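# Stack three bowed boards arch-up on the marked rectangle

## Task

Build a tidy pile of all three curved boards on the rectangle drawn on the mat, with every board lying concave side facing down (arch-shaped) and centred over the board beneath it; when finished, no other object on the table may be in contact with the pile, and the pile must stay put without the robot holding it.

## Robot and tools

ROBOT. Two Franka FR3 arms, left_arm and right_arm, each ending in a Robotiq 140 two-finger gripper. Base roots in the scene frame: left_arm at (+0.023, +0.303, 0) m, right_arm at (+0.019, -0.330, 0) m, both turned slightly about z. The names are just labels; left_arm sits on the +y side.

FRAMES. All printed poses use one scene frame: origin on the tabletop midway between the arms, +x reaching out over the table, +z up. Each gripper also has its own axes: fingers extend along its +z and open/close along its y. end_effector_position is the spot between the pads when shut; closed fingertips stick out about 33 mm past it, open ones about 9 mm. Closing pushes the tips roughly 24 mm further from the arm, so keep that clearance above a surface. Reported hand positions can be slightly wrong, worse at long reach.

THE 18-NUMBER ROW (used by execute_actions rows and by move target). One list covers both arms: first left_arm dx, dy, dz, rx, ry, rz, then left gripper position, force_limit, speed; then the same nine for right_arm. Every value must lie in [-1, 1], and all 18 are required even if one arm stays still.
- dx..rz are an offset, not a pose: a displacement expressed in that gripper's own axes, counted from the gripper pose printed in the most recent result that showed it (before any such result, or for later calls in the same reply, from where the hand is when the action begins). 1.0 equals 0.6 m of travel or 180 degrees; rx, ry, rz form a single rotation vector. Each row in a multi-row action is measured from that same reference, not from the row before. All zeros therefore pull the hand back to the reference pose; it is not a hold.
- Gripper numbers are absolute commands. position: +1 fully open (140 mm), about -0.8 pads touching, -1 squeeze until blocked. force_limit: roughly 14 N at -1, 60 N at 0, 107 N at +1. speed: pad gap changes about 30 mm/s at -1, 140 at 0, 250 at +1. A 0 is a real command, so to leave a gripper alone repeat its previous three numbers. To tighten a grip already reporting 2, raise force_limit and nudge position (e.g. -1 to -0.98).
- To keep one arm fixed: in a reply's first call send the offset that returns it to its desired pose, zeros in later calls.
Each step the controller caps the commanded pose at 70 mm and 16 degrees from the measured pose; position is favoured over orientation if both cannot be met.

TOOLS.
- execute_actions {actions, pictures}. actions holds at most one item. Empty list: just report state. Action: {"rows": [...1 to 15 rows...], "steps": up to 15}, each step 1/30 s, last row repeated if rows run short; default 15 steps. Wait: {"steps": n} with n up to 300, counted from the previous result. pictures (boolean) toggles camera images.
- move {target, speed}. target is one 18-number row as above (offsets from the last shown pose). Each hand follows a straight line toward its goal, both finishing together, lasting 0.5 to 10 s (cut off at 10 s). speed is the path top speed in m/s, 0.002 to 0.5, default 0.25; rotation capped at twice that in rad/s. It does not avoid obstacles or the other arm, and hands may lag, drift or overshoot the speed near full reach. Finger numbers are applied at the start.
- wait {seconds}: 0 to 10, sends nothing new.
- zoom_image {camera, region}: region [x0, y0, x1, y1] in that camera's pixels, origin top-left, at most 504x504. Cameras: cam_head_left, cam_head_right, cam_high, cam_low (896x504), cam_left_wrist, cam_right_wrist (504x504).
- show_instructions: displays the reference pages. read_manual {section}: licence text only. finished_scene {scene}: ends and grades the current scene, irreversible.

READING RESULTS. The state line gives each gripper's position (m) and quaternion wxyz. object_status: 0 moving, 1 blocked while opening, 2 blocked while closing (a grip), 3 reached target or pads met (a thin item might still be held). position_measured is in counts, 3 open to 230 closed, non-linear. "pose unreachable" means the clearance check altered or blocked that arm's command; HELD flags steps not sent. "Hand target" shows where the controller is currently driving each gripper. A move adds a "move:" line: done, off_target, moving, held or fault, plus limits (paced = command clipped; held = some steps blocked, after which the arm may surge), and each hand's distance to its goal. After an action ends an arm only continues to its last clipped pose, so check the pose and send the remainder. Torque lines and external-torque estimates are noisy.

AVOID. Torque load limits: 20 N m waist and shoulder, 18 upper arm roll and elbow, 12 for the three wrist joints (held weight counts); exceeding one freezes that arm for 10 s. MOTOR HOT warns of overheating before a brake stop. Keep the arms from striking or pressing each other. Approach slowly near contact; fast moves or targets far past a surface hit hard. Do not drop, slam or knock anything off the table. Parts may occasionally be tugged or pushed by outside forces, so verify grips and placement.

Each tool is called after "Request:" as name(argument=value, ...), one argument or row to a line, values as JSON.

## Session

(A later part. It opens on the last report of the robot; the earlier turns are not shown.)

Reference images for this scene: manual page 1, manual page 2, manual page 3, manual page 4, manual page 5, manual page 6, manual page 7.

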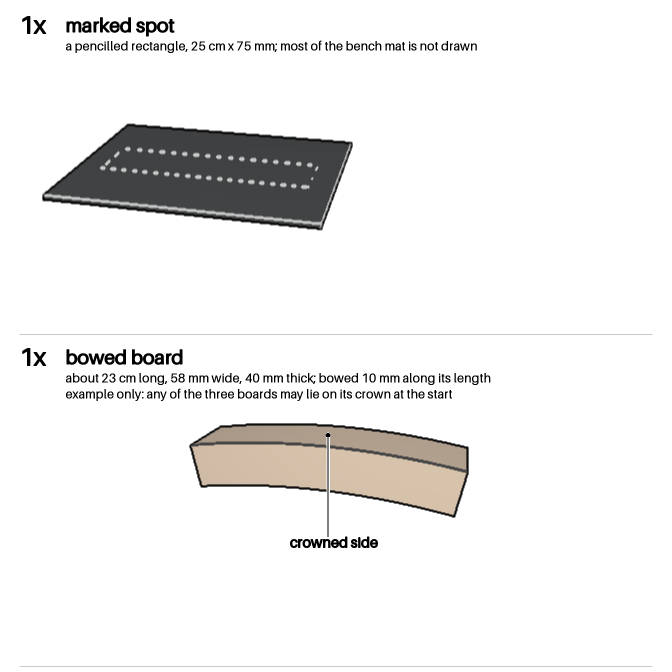

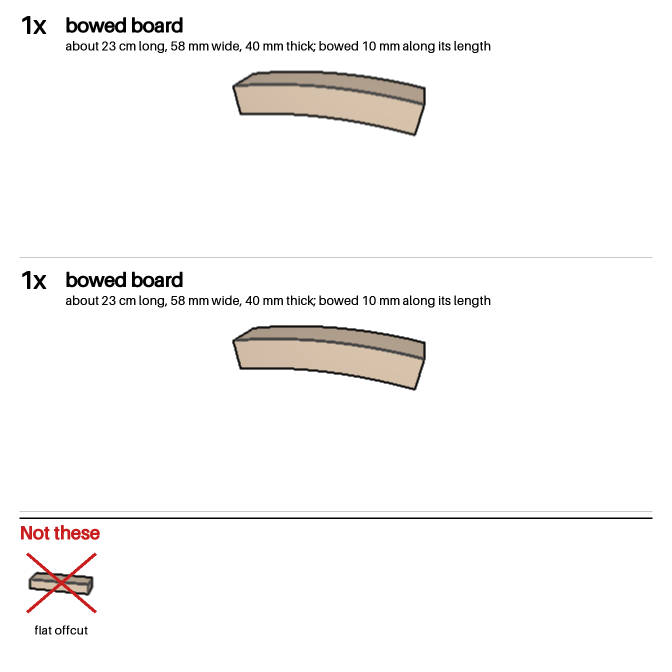

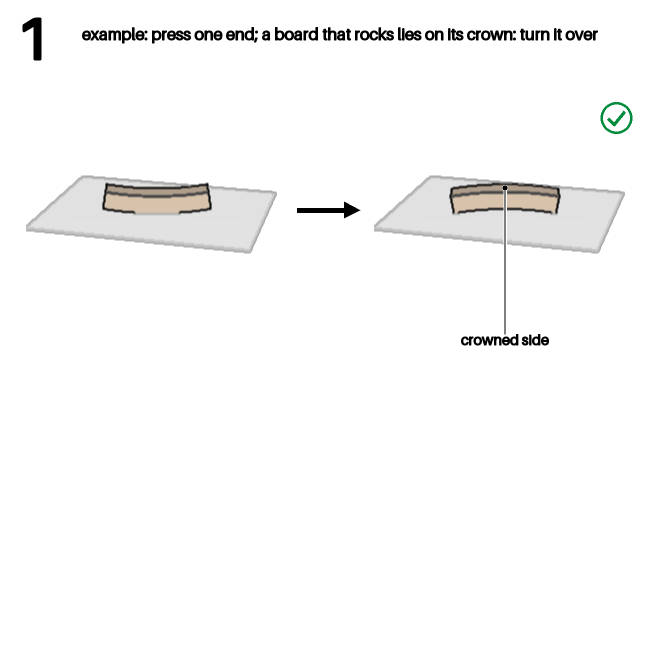

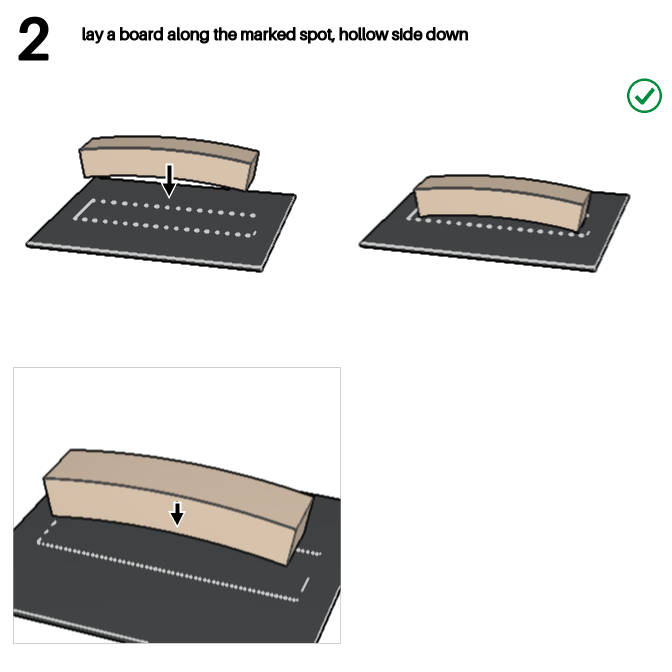

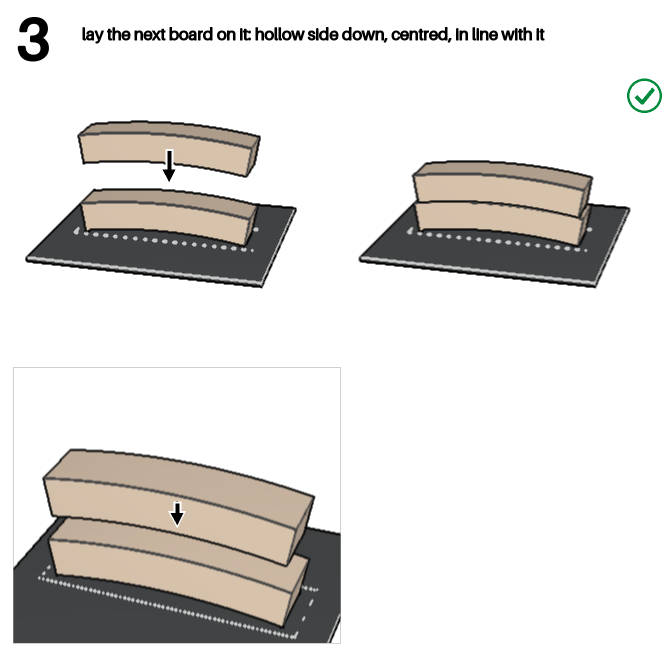

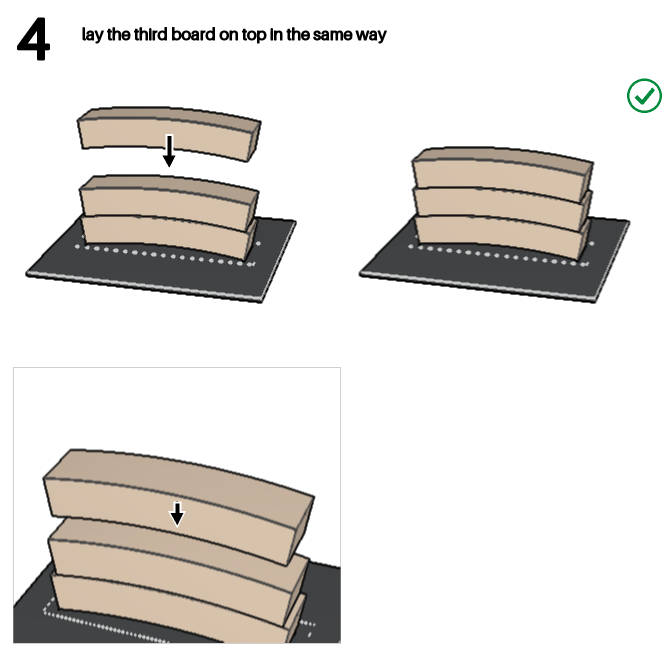

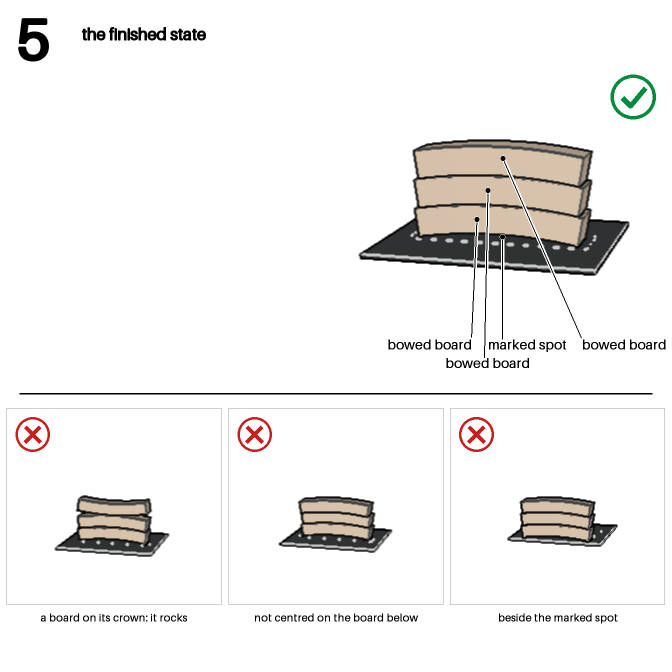

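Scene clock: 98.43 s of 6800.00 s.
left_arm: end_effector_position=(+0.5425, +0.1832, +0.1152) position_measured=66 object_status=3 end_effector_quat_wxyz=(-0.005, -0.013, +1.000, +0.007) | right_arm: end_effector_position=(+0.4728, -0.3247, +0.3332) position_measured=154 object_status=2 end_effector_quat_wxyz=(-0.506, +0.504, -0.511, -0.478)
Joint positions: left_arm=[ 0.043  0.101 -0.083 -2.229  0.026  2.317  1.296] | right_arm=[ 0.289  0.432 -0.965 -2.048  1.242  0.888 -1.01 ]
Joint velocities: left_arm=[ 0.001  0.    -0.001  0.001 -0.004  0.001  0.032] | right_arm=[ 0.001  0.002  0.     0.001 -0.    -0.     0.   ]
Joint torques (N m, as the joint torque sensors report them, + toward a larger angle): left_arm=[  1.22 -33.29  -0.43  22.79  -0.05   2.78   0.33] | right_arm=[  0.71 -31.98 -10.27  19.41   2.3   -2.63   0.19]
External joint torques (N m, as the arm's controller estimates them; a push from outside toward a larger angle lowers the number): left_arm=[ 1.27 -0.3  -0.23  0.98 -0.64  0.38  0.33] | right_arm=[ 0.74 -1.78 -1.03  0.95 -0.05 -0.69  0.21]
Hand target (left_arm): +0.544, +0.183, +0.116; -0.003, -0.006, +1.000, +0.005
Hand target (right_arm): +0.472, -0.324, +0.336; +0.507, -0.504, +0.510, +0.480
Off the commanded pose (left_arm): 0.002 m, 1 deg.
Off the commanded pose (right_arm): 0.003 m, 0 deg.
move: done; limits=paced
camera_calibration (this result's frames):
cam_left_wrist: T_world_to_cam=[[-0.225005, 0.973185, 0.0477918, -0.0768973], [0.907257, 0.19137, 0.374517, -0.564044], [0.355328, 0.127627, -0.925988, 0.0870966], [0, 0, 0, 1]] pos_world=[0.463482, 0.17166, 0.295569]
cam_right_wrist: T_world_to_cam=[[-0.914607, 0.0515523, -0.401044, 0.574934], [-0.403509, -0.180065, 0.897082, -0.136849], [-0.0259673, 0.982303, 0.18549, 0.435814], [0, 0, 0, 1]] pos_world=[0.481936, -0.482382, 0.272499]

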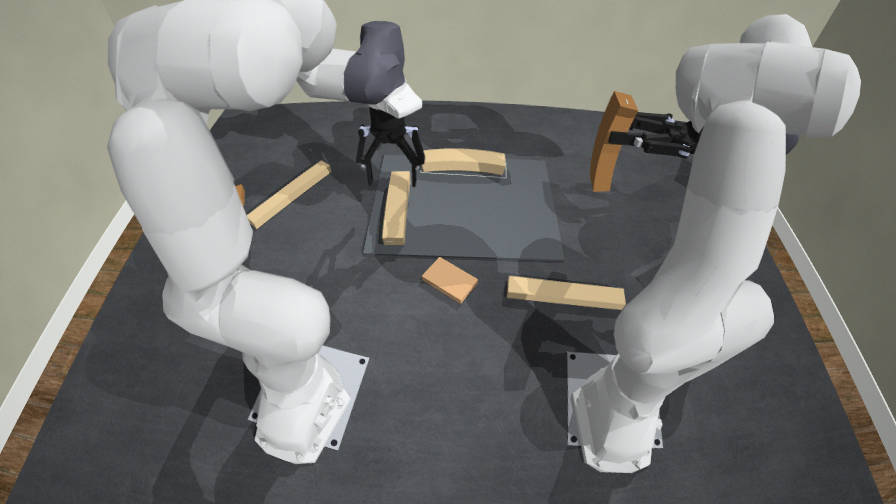

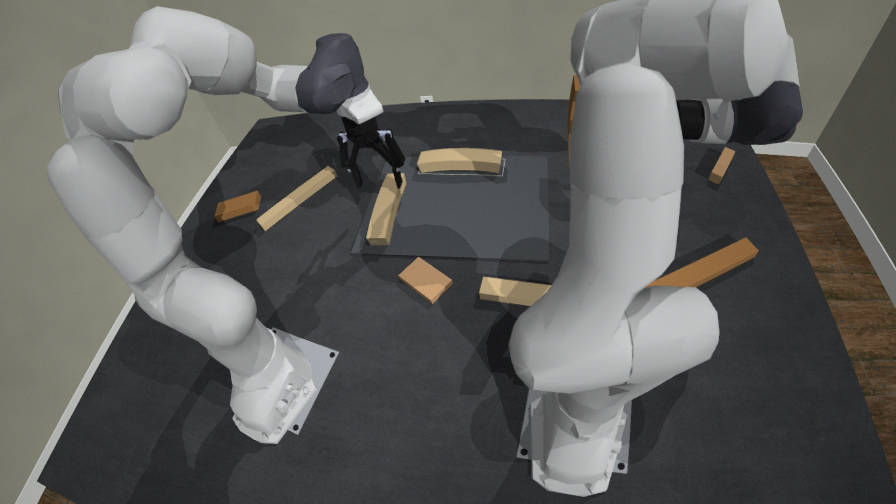

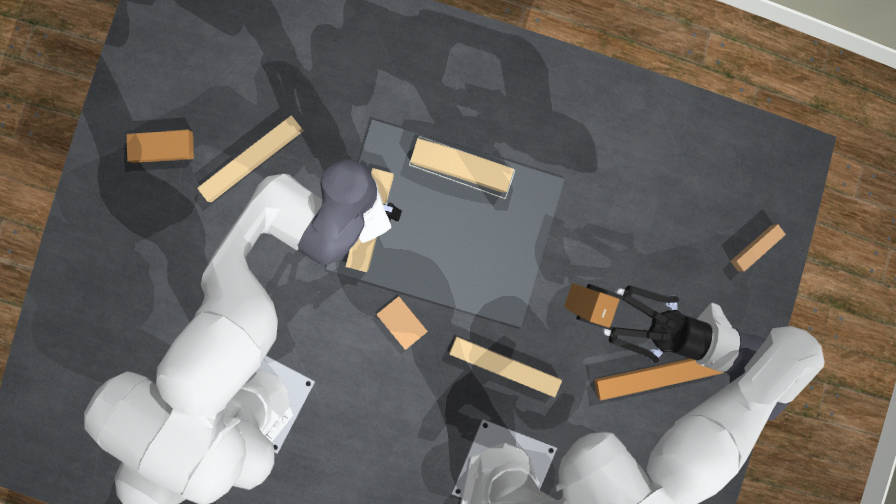

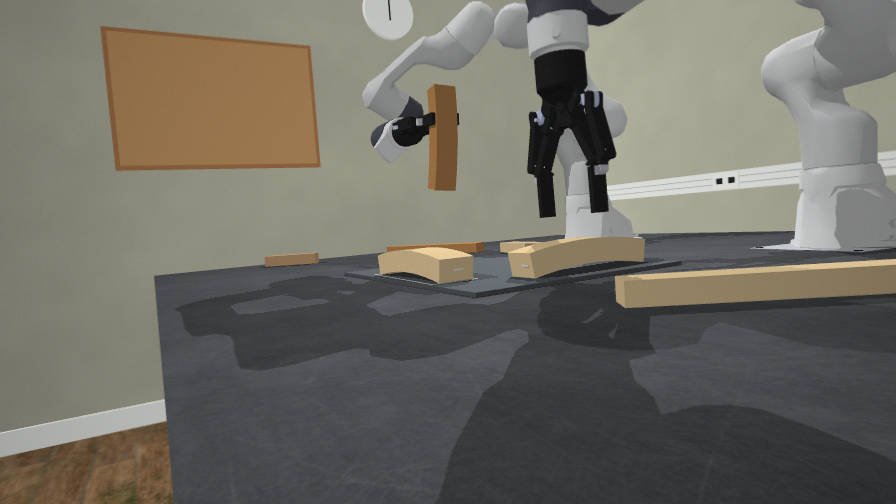

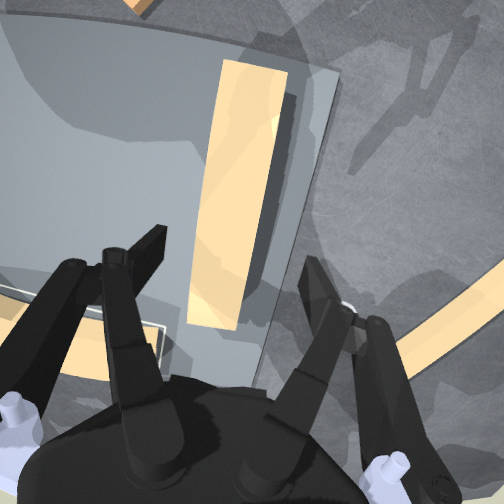

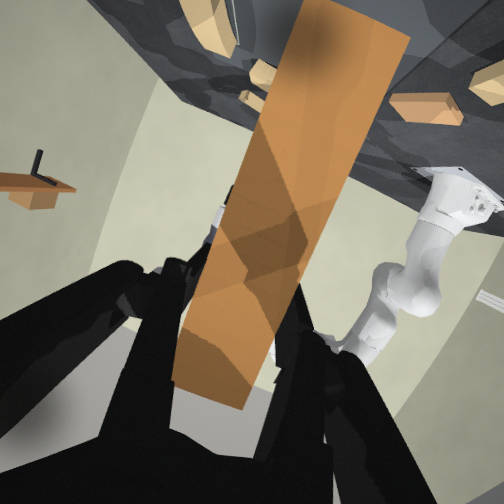

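Request:
move(
  target=[0.027,-0.014,0.105,0,0,0.003,0.5,0.8,0,-0.005,0,0,0,-0.003,0,-1,0.8,0],
  speed=0.15,
)

Request:
execute_actions(
  actions=[
    {"rows":[[0,0,0,0,0,0,-1,0.8,0.1,-0.005,0,0,0,-0.003,0,-1,0.8,0]]},
  ],
  pictures=false,
)

Request:
move(
  target=[0,0,-0.13,0,0,0,-1,0.8,0.1,-0.005,0,0,0,-0.003,0,-1,0.8,0],
  speed=0.2,
)

Request:
move(
  target=[-0.313,-0.293,0,0,0,-0.485,-1,0.8,0.1,-0.005,0,0,0,-0.003,0,-1,0.8,0],
  speed=0.35,
)

Scene clock: 110.57 s of 6800.00 s.
left_arm: end_effector_position=(+0.5250, +0.1778, +0.0521) position_measured=66 object_status=3 end_effector_quat_wxyz=(-0.007, -0.006, +1.000, +0.007) | right_arm: end_effector_position=(+0.4731, -0.3256, +0.3324) position_measured=154 object_status=2 end_effector_quat_wxyz=(-0.506, +0.503, -0.513, -0.477)
Joint positions: left_arm=[ 0.029  0.182 -0.084 -2.314  0.042  2.477  1.277] | right_arm=[ 0.286  0.432 -0.964 -2.048  1.242  0.89  -1.01 ]
Joint velocities: left_arm=[-0.    -0.001  0.    -0.001  0.003  0.012 -0.01 ] | right_arm=[-0.     0.     0.001  0.     0.    -0.     0.001]
Joint torques (N m, as the joint torque sensors report them, + toward a larger angle): left_arm=[ -1.16 -33.2   -0.1   20.86   0.85   2.86  -0.22] | right_arm=[ -2.08 -30.83  -8.    20.17   3.35  -3.36   0.18]
External joint torques (N m, as the arm's controller estimates them; a push from outside toward a larger angle lowers the number): left_arm=[-1.27  0.56  0.1   0.99  0.37  0.48 -0.22] | right_arm=[-2.03 -0.42  1.29  1.66  0.99 -1.41  0.21]
Hand target (left_arm): +0.526, +0.176, +0.052; -0.005, -0.008, +1.000, +0.007
Hand target (right_arm): +0.473, -0.325, +0.336; +0.508, -0.502, +0.509, +0.480
Off the commanded pose (left_arm): 0.003 m, 0 deg.
Off the commanded pose (right_arm): 0.004 m, 1 deg.
After step 90, 8.07 s passed at rest.
move: off_target (right_arm)
camera_calibration (this result's frames):
cam_left_wrist: T_world_to_cam=[[-0.212905, 0.975778, 0.0502897, -0.0794286], [0.911515, 0.179821, 0.369872, -0.523423], [0.35187, 0.124587, -0.927721, 0.0380366], [0, 0, 0, 1]] pos_world=[0.446813, 0.166888, 0.232881]
cam_right_wrist: T_world_to_cam=[[-0.914926, 0.0533777, -0.400077, 0.575297], [-0.402939, -0.178403, 0.89767, -0.136029], [-0.0234593, 0.982509, 0.184734, 0.435943], [0, 0, 0, 1]] pos_world=[0.481769, -0.483294, 0.271738]

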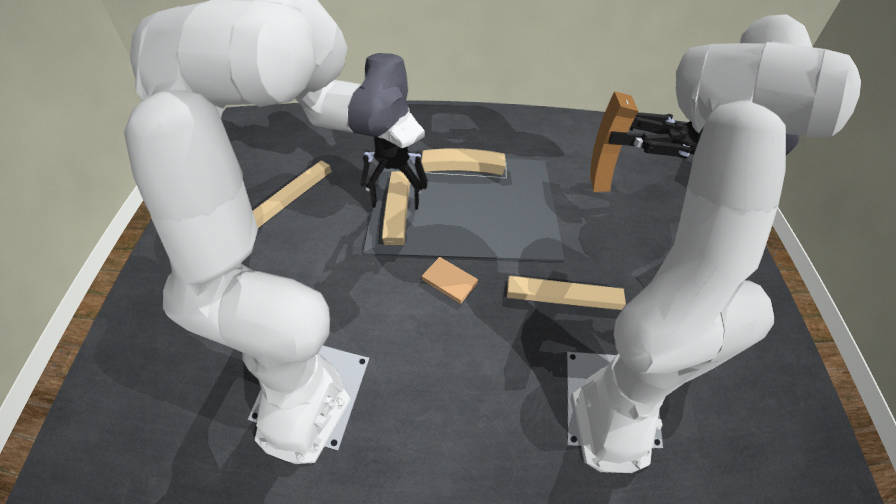

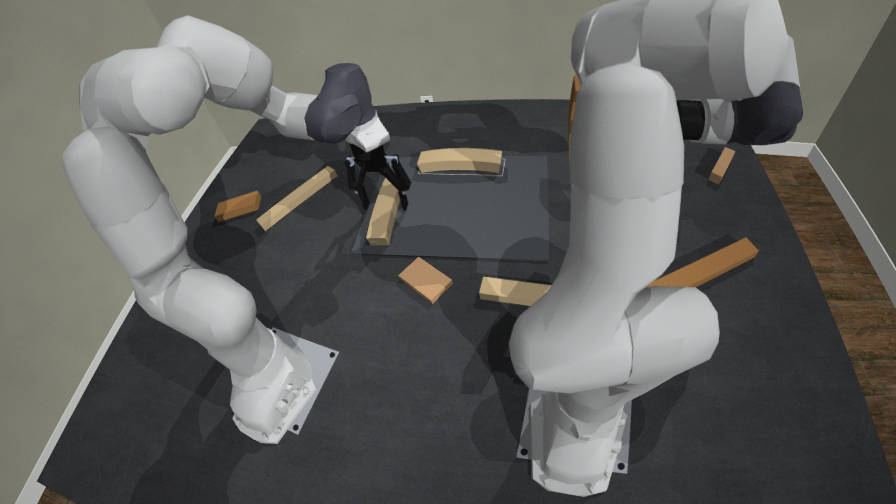

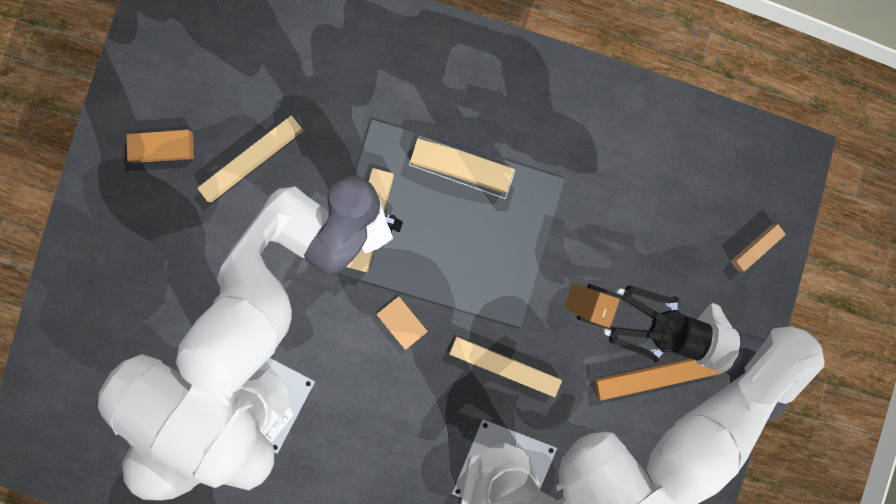

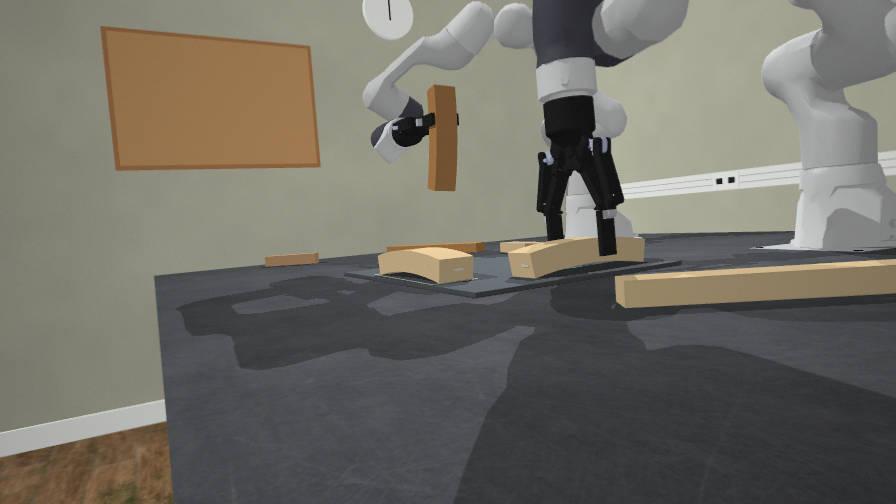

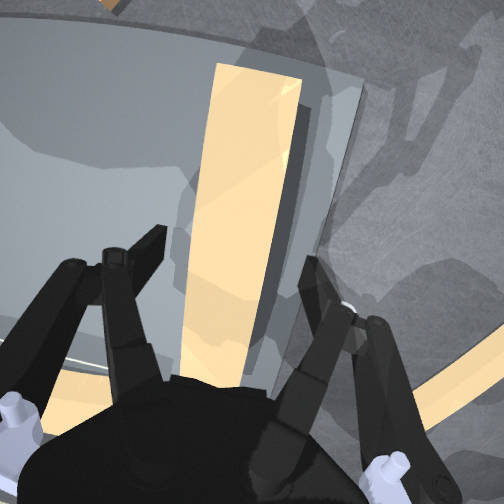

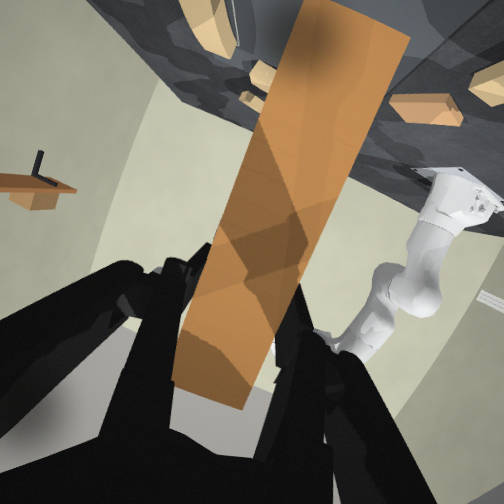

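Scene clock: 111.07 s of 6800.00 s.
left_arm: end_effector_position=(+0.5254, +0.1768, +0.0530) position_measured=159 object_status=0 end_effector_quat_wxyz=(-0.006, -0.006, +1.000, +0.007) | right_arm: end_effector_position=(+0.4731, -0.3263, +0.3320) position_measured=154 object_status=2 end_effector_quat_wxyz=(-0.506, +0.503, -0.513, -0.477)
Joint positions: left_arm=[ 0.029  0.181 -0.085 -2.313  0.042  2.477  1.277] | right_arm=[ 0.284  0.433 -0.963 -2.048  1.242  0.89  -1.01 ]
Joint velocities: left_arm=[0.001 0.001 0.001 0.001 0.    0.    0.   ] | right_arm=[-0.001  0.001 -0.001 -0.001  0.    -0.    -0.   ]
Joint torques (N m, as the joint torque sensors report them, + toward a larger angle): left_arm=[  0.46 -32.81   0.13  20.89   0.55   2.13   0.12] | right_arm=[ -1.12 -30.68  -8.54  20.3    3.51  -3.2    0.12]
External joint torques (N m, as the arm's controller estimates them; a push from outside toward a larger angle lowers the number): left_arm=[ 0.44  0.83  0.41  1.04  0.06 -0.26  0.12] | right_arm=[-0.95 -0.31  0.84  1.87  1.17 -1.25  0.14]
Hand target (left_arm): +0.525, +0.178, +0.052; -0.007, -0.006, +1.000, +0.007
Hand target (right_arm): +0.473, -0.325, +0.335; +0.509, -0.501, +0.510, +0.480
Off the commanded pose (left_arm): 0.001 m, 0 deg.
Off the commanded pose (right_arm): 0.003 m, 1 deg.
Steps of this call (steps 1 to 15: all 15 steps of this action). Readings (end_effector_position | what the end effector reports):
1: left_arm (+0.5250, +0.1777, +0.0521) | right_arm (+0.4731, -0.3256, +0.3323) | left_arm position_measured=66 object_status=0 | right_arm position_measured=154 object_status=2
2: left_arm (+0.5250, +0.1777, +0.0521) | right_arm (+0.4731, -0.3258, +0.3322) | left_arm position_measured=72 object_status=0 | right_arm position_measured=154 object_status=2
4: left_arm (+0.5250, +0.1777, +0.0521) | right_arm (+0.4731, -0.3261, +0.3320) | left_arm position_measured=89 object_status=0 | right_arm position_measured=154 object_status=2
8: left_arm (+0.5250, +0.1777, +0.0521) | right_arm (+0.4731, -0.3263, +0.3320) | left_arm position_measured=121 object_status=0 | right_arm position_measured=154 object_status=2
15: the state above

Scene clock: 112.40 s of 6800.00 s.
left_arm: end_effector_position=(+0.5262, +0.1765, +0.1294) position_measured=159 object_status=2 end_effector_quat_wxyz=(-0.006, -0.009, +1.000, +0.007) | right_arm: end_effector_position=(+0.4734, -0.3271, +0.3311) position_measured=154 object_status=2 end_effector_quat_wxyz=(-0.506, +0.502, -0.514, -0.477)
Joint positions: left_arm=[ 0.029  0.042 -0.087 -2.263  0.018  2.289  1.288] | right_arm=[ 0.28   0.434 -0.961 -2.048  1.242  0.892 -1.01 ]
Joint velocities: left_arm=[-0.     0.     0.001  0.001 -0.002 -0.011  0.001] | right_arm=[-0.001  0.     0.     0.002  0.    -0.     0.001]
Joint torques (N m, as the joint torque sensors report them, + toward a larger angle): left_arm=[ -0.58 -32.81  -1.22  24.56  -0.04   1.92   0.34] | right_arm=[ -1.05 -30.91  -8.47  20.32   3.37  -3.35   0.11]
External joint torques (N m, as the arm's controller estimates them; a push from outside toward a larger angle lowers the number): left_arm=[-0.71 -1.73 -1.28  2.6  -0.65 -0.46  0.34] | right_arm=[-1.01 -0.46  0.82  1.82  1.02 -1.4   0.13]
Hand target (left_arm): +0.526, +0.175, +0.131; -0.007, -0.006, +1.000, +0.006
Hand target (right_arm): +0.473, -0.326, +0.335; +0.509, -0.500, +0.511, +0.480
Off the commanded pose (left_arm): 0.002 m, 0 deg.
Off the commanded pose (right_arm): 0.004 m, 1 deg.
move: off_target (right_arm)
camera_calibration (this result's frames):
cam_left_wrist: T_world_to_cam=[[-0.218789, 0.97456, 0.0486278, -0.0782658], [0.90973, 0.185706, 0.371354, -0.553205], [0.352876, 0.125487, -0.927217, 0.108739], [0, 0, 0, 1]] pos_world=[0.447772, 0.165363, 0.310066]
cam_right_wrist: T_world_to_cam=[[-0.915434, 0.0567625, -0.398445, 0.57595], [-0.402008, -0.17626, 0.898511, -0.135113], [-0.0192279, 0.982706, 0.184173, 0.435968], [0, 0, 0, 1]] pos_world=[0.48131, -0.484936, 0.270591]

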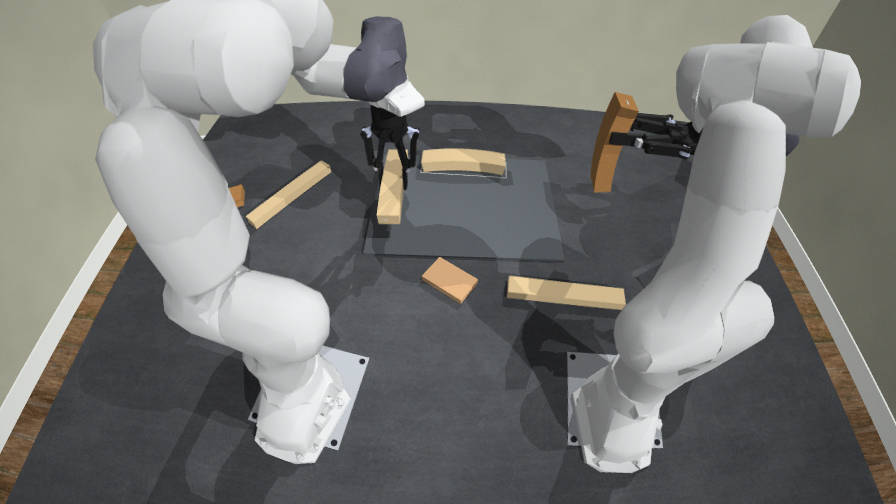

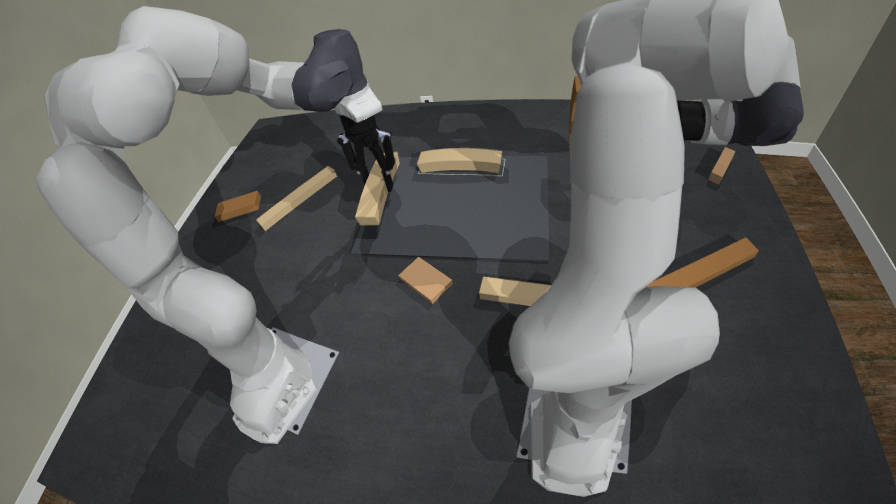

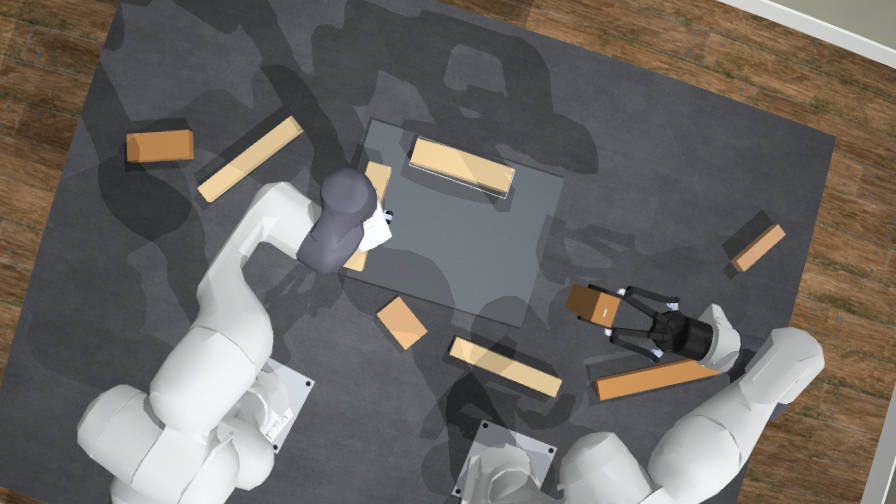

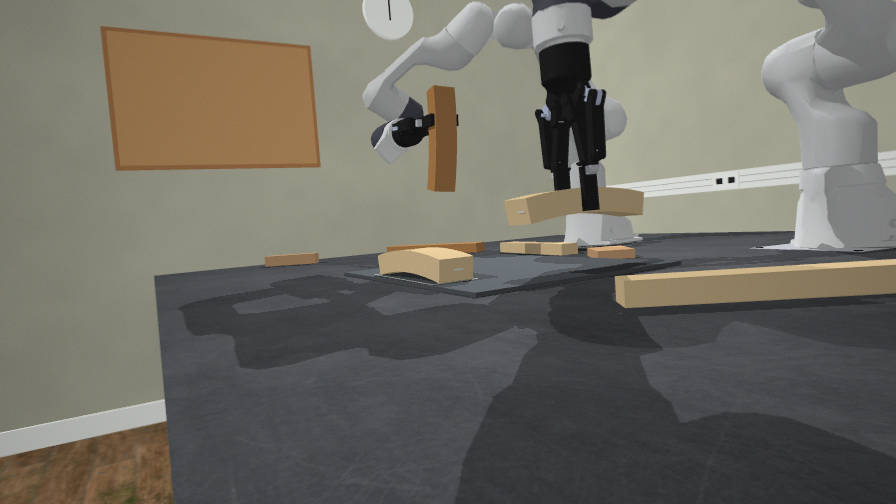

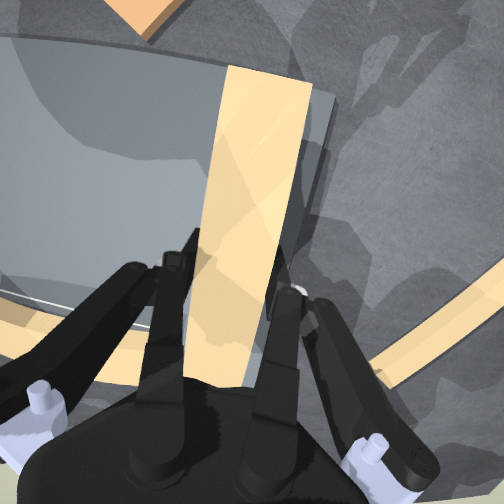

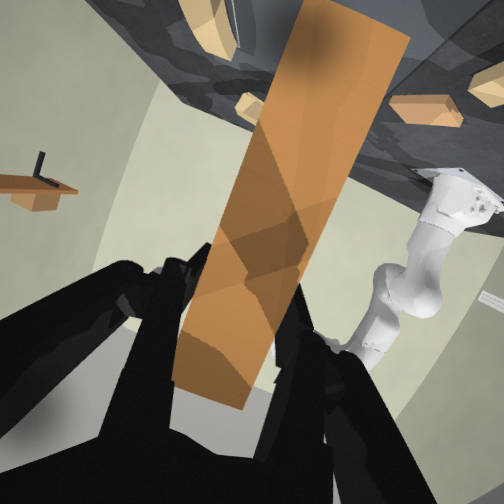

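Scene clock: 115.67 s of 6800.00 s.
left_arm: end_effector_position=(+0.7153, +0.0033, +0.1208) position_measured=159 object_status=2 end_effector_quat_wxyz=(+0.002, +0.690, -0.723, -0.010) | right_arm: end_effector_position=(+0.4738, -0.3280, +0.3300) position_measured=154 object_status=2 end_effector_quat_wxyz=(-0.507, +0.501, -0.515, -0.476)
Joint positions: left_arm=[-0.409  0.822  0.31  -1.115 -0.232  1.884 -0.263] | right_arm=[ 0.277  0.435 -0.958 -2.048  1.242  0.894 -1.01 ]
Joint velocities: left_arm=[-0.     0.     0.     0.004 -0.001 -0.009 -0.031] | right_arm=[ 0.     0.001 -0.001 -0.001 -0.001 -0.    -0.001]
Joint torques (N m, as the joint torque sensors report them, + toward a larger angle): left_arm=[ -1.08 -55.37   7.53  27.31   0.22   1.82  -0.2 ] | right_arm=[ -1.48 -31.49  -8.13  20.13   3.31  -3.41   0.17]
External joint torques (N m, as the arm's controller estimates them; a push from outside toward a larger angle lowers the number): left_arm=[-1.06 -1.59  0.99  3.59 -0.55 -0.65 -0.2 ] | right_arm=[-1.52 -1.11  1.05  1.73  0.98 -1.46  0.2 ]
Hand target (left_arm): +0.716, +0.002, +0.125; +0.001, +0.695, -0.719, -0.009
Hand target (right_arm): +0.473, -0.327, +0.334; +0.509, -0.500, +0.512, +0.479
Off the commanded pose (left_arm): 0.004 m, 1 deg.
Off the commanded pose (right_arm): 0.004 m, 1 deg.
move: off_target (left_arm, right_arm)
camera_calibration (this result's frames):
cam_left_wrist: T_world_to_cam=[[-0.986681, -0.155656, 0.0472357, 0.685439], [-0.124778, 0.910552, 0.394114, 0.0449767], [-0.104357, 0.382971, -0.917847, 0.380873], [0, 0, 0, 1]] pos_world=[0.721668, -0.080124, 0.29948]
cam_right_wrist: T_world_to_cam=[[-0.915719, 0.0588525, -0.397486, 0.576437], [-0.401487, -0.174194, 0.899147, -0.133856], [-0.0163226, 0.982951, 0.183141, 0.436103], [0, 0, 0, 1]] pos_world=[0.481232, -0.48591, 0.269613]

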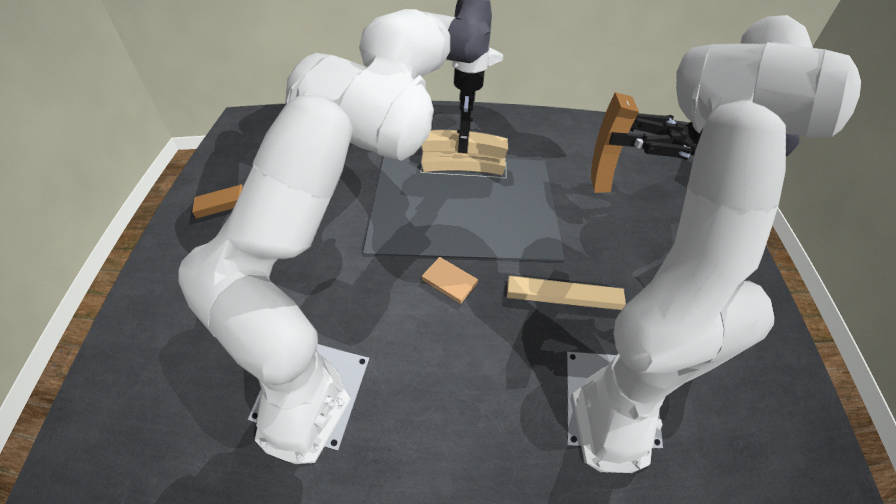

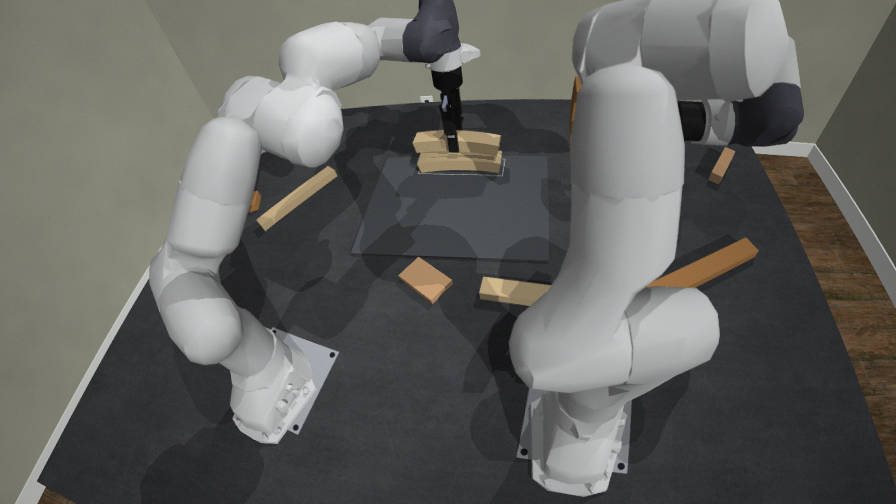

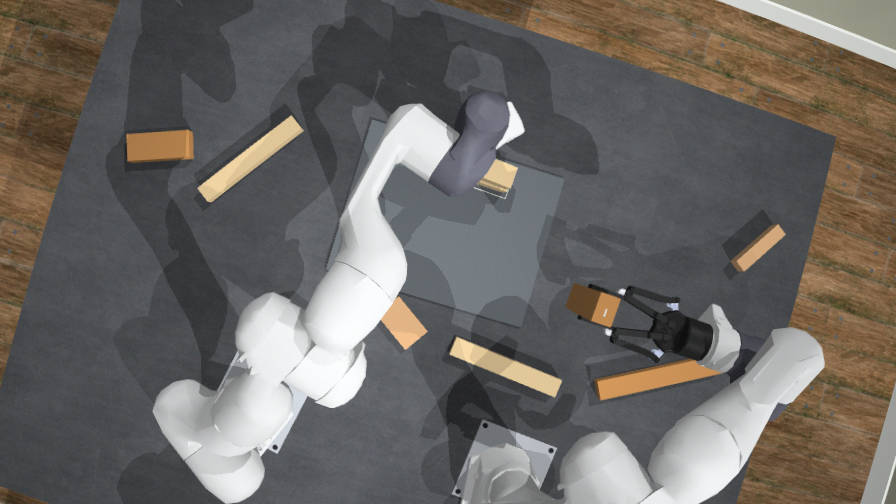

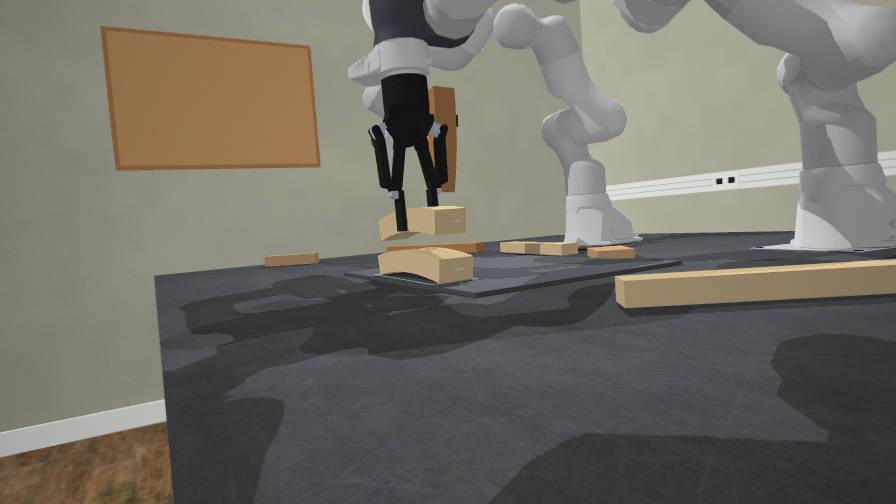

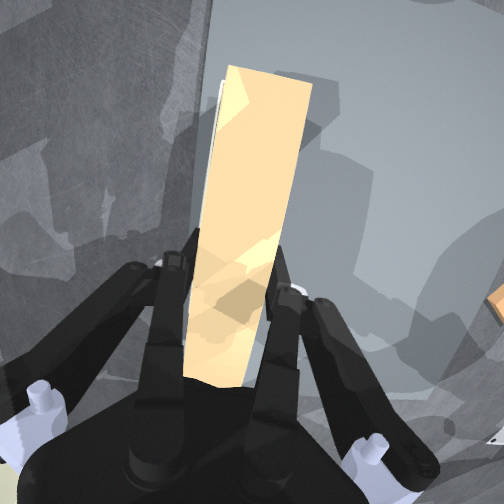

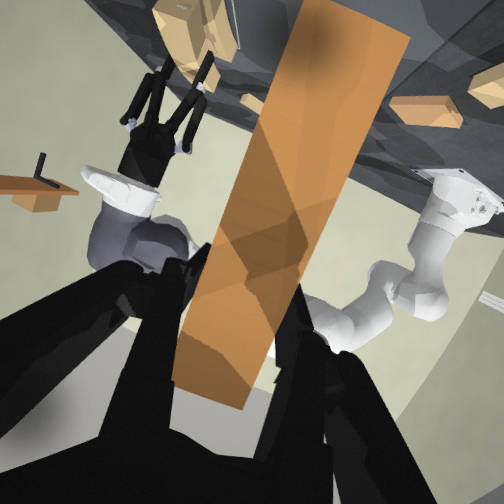

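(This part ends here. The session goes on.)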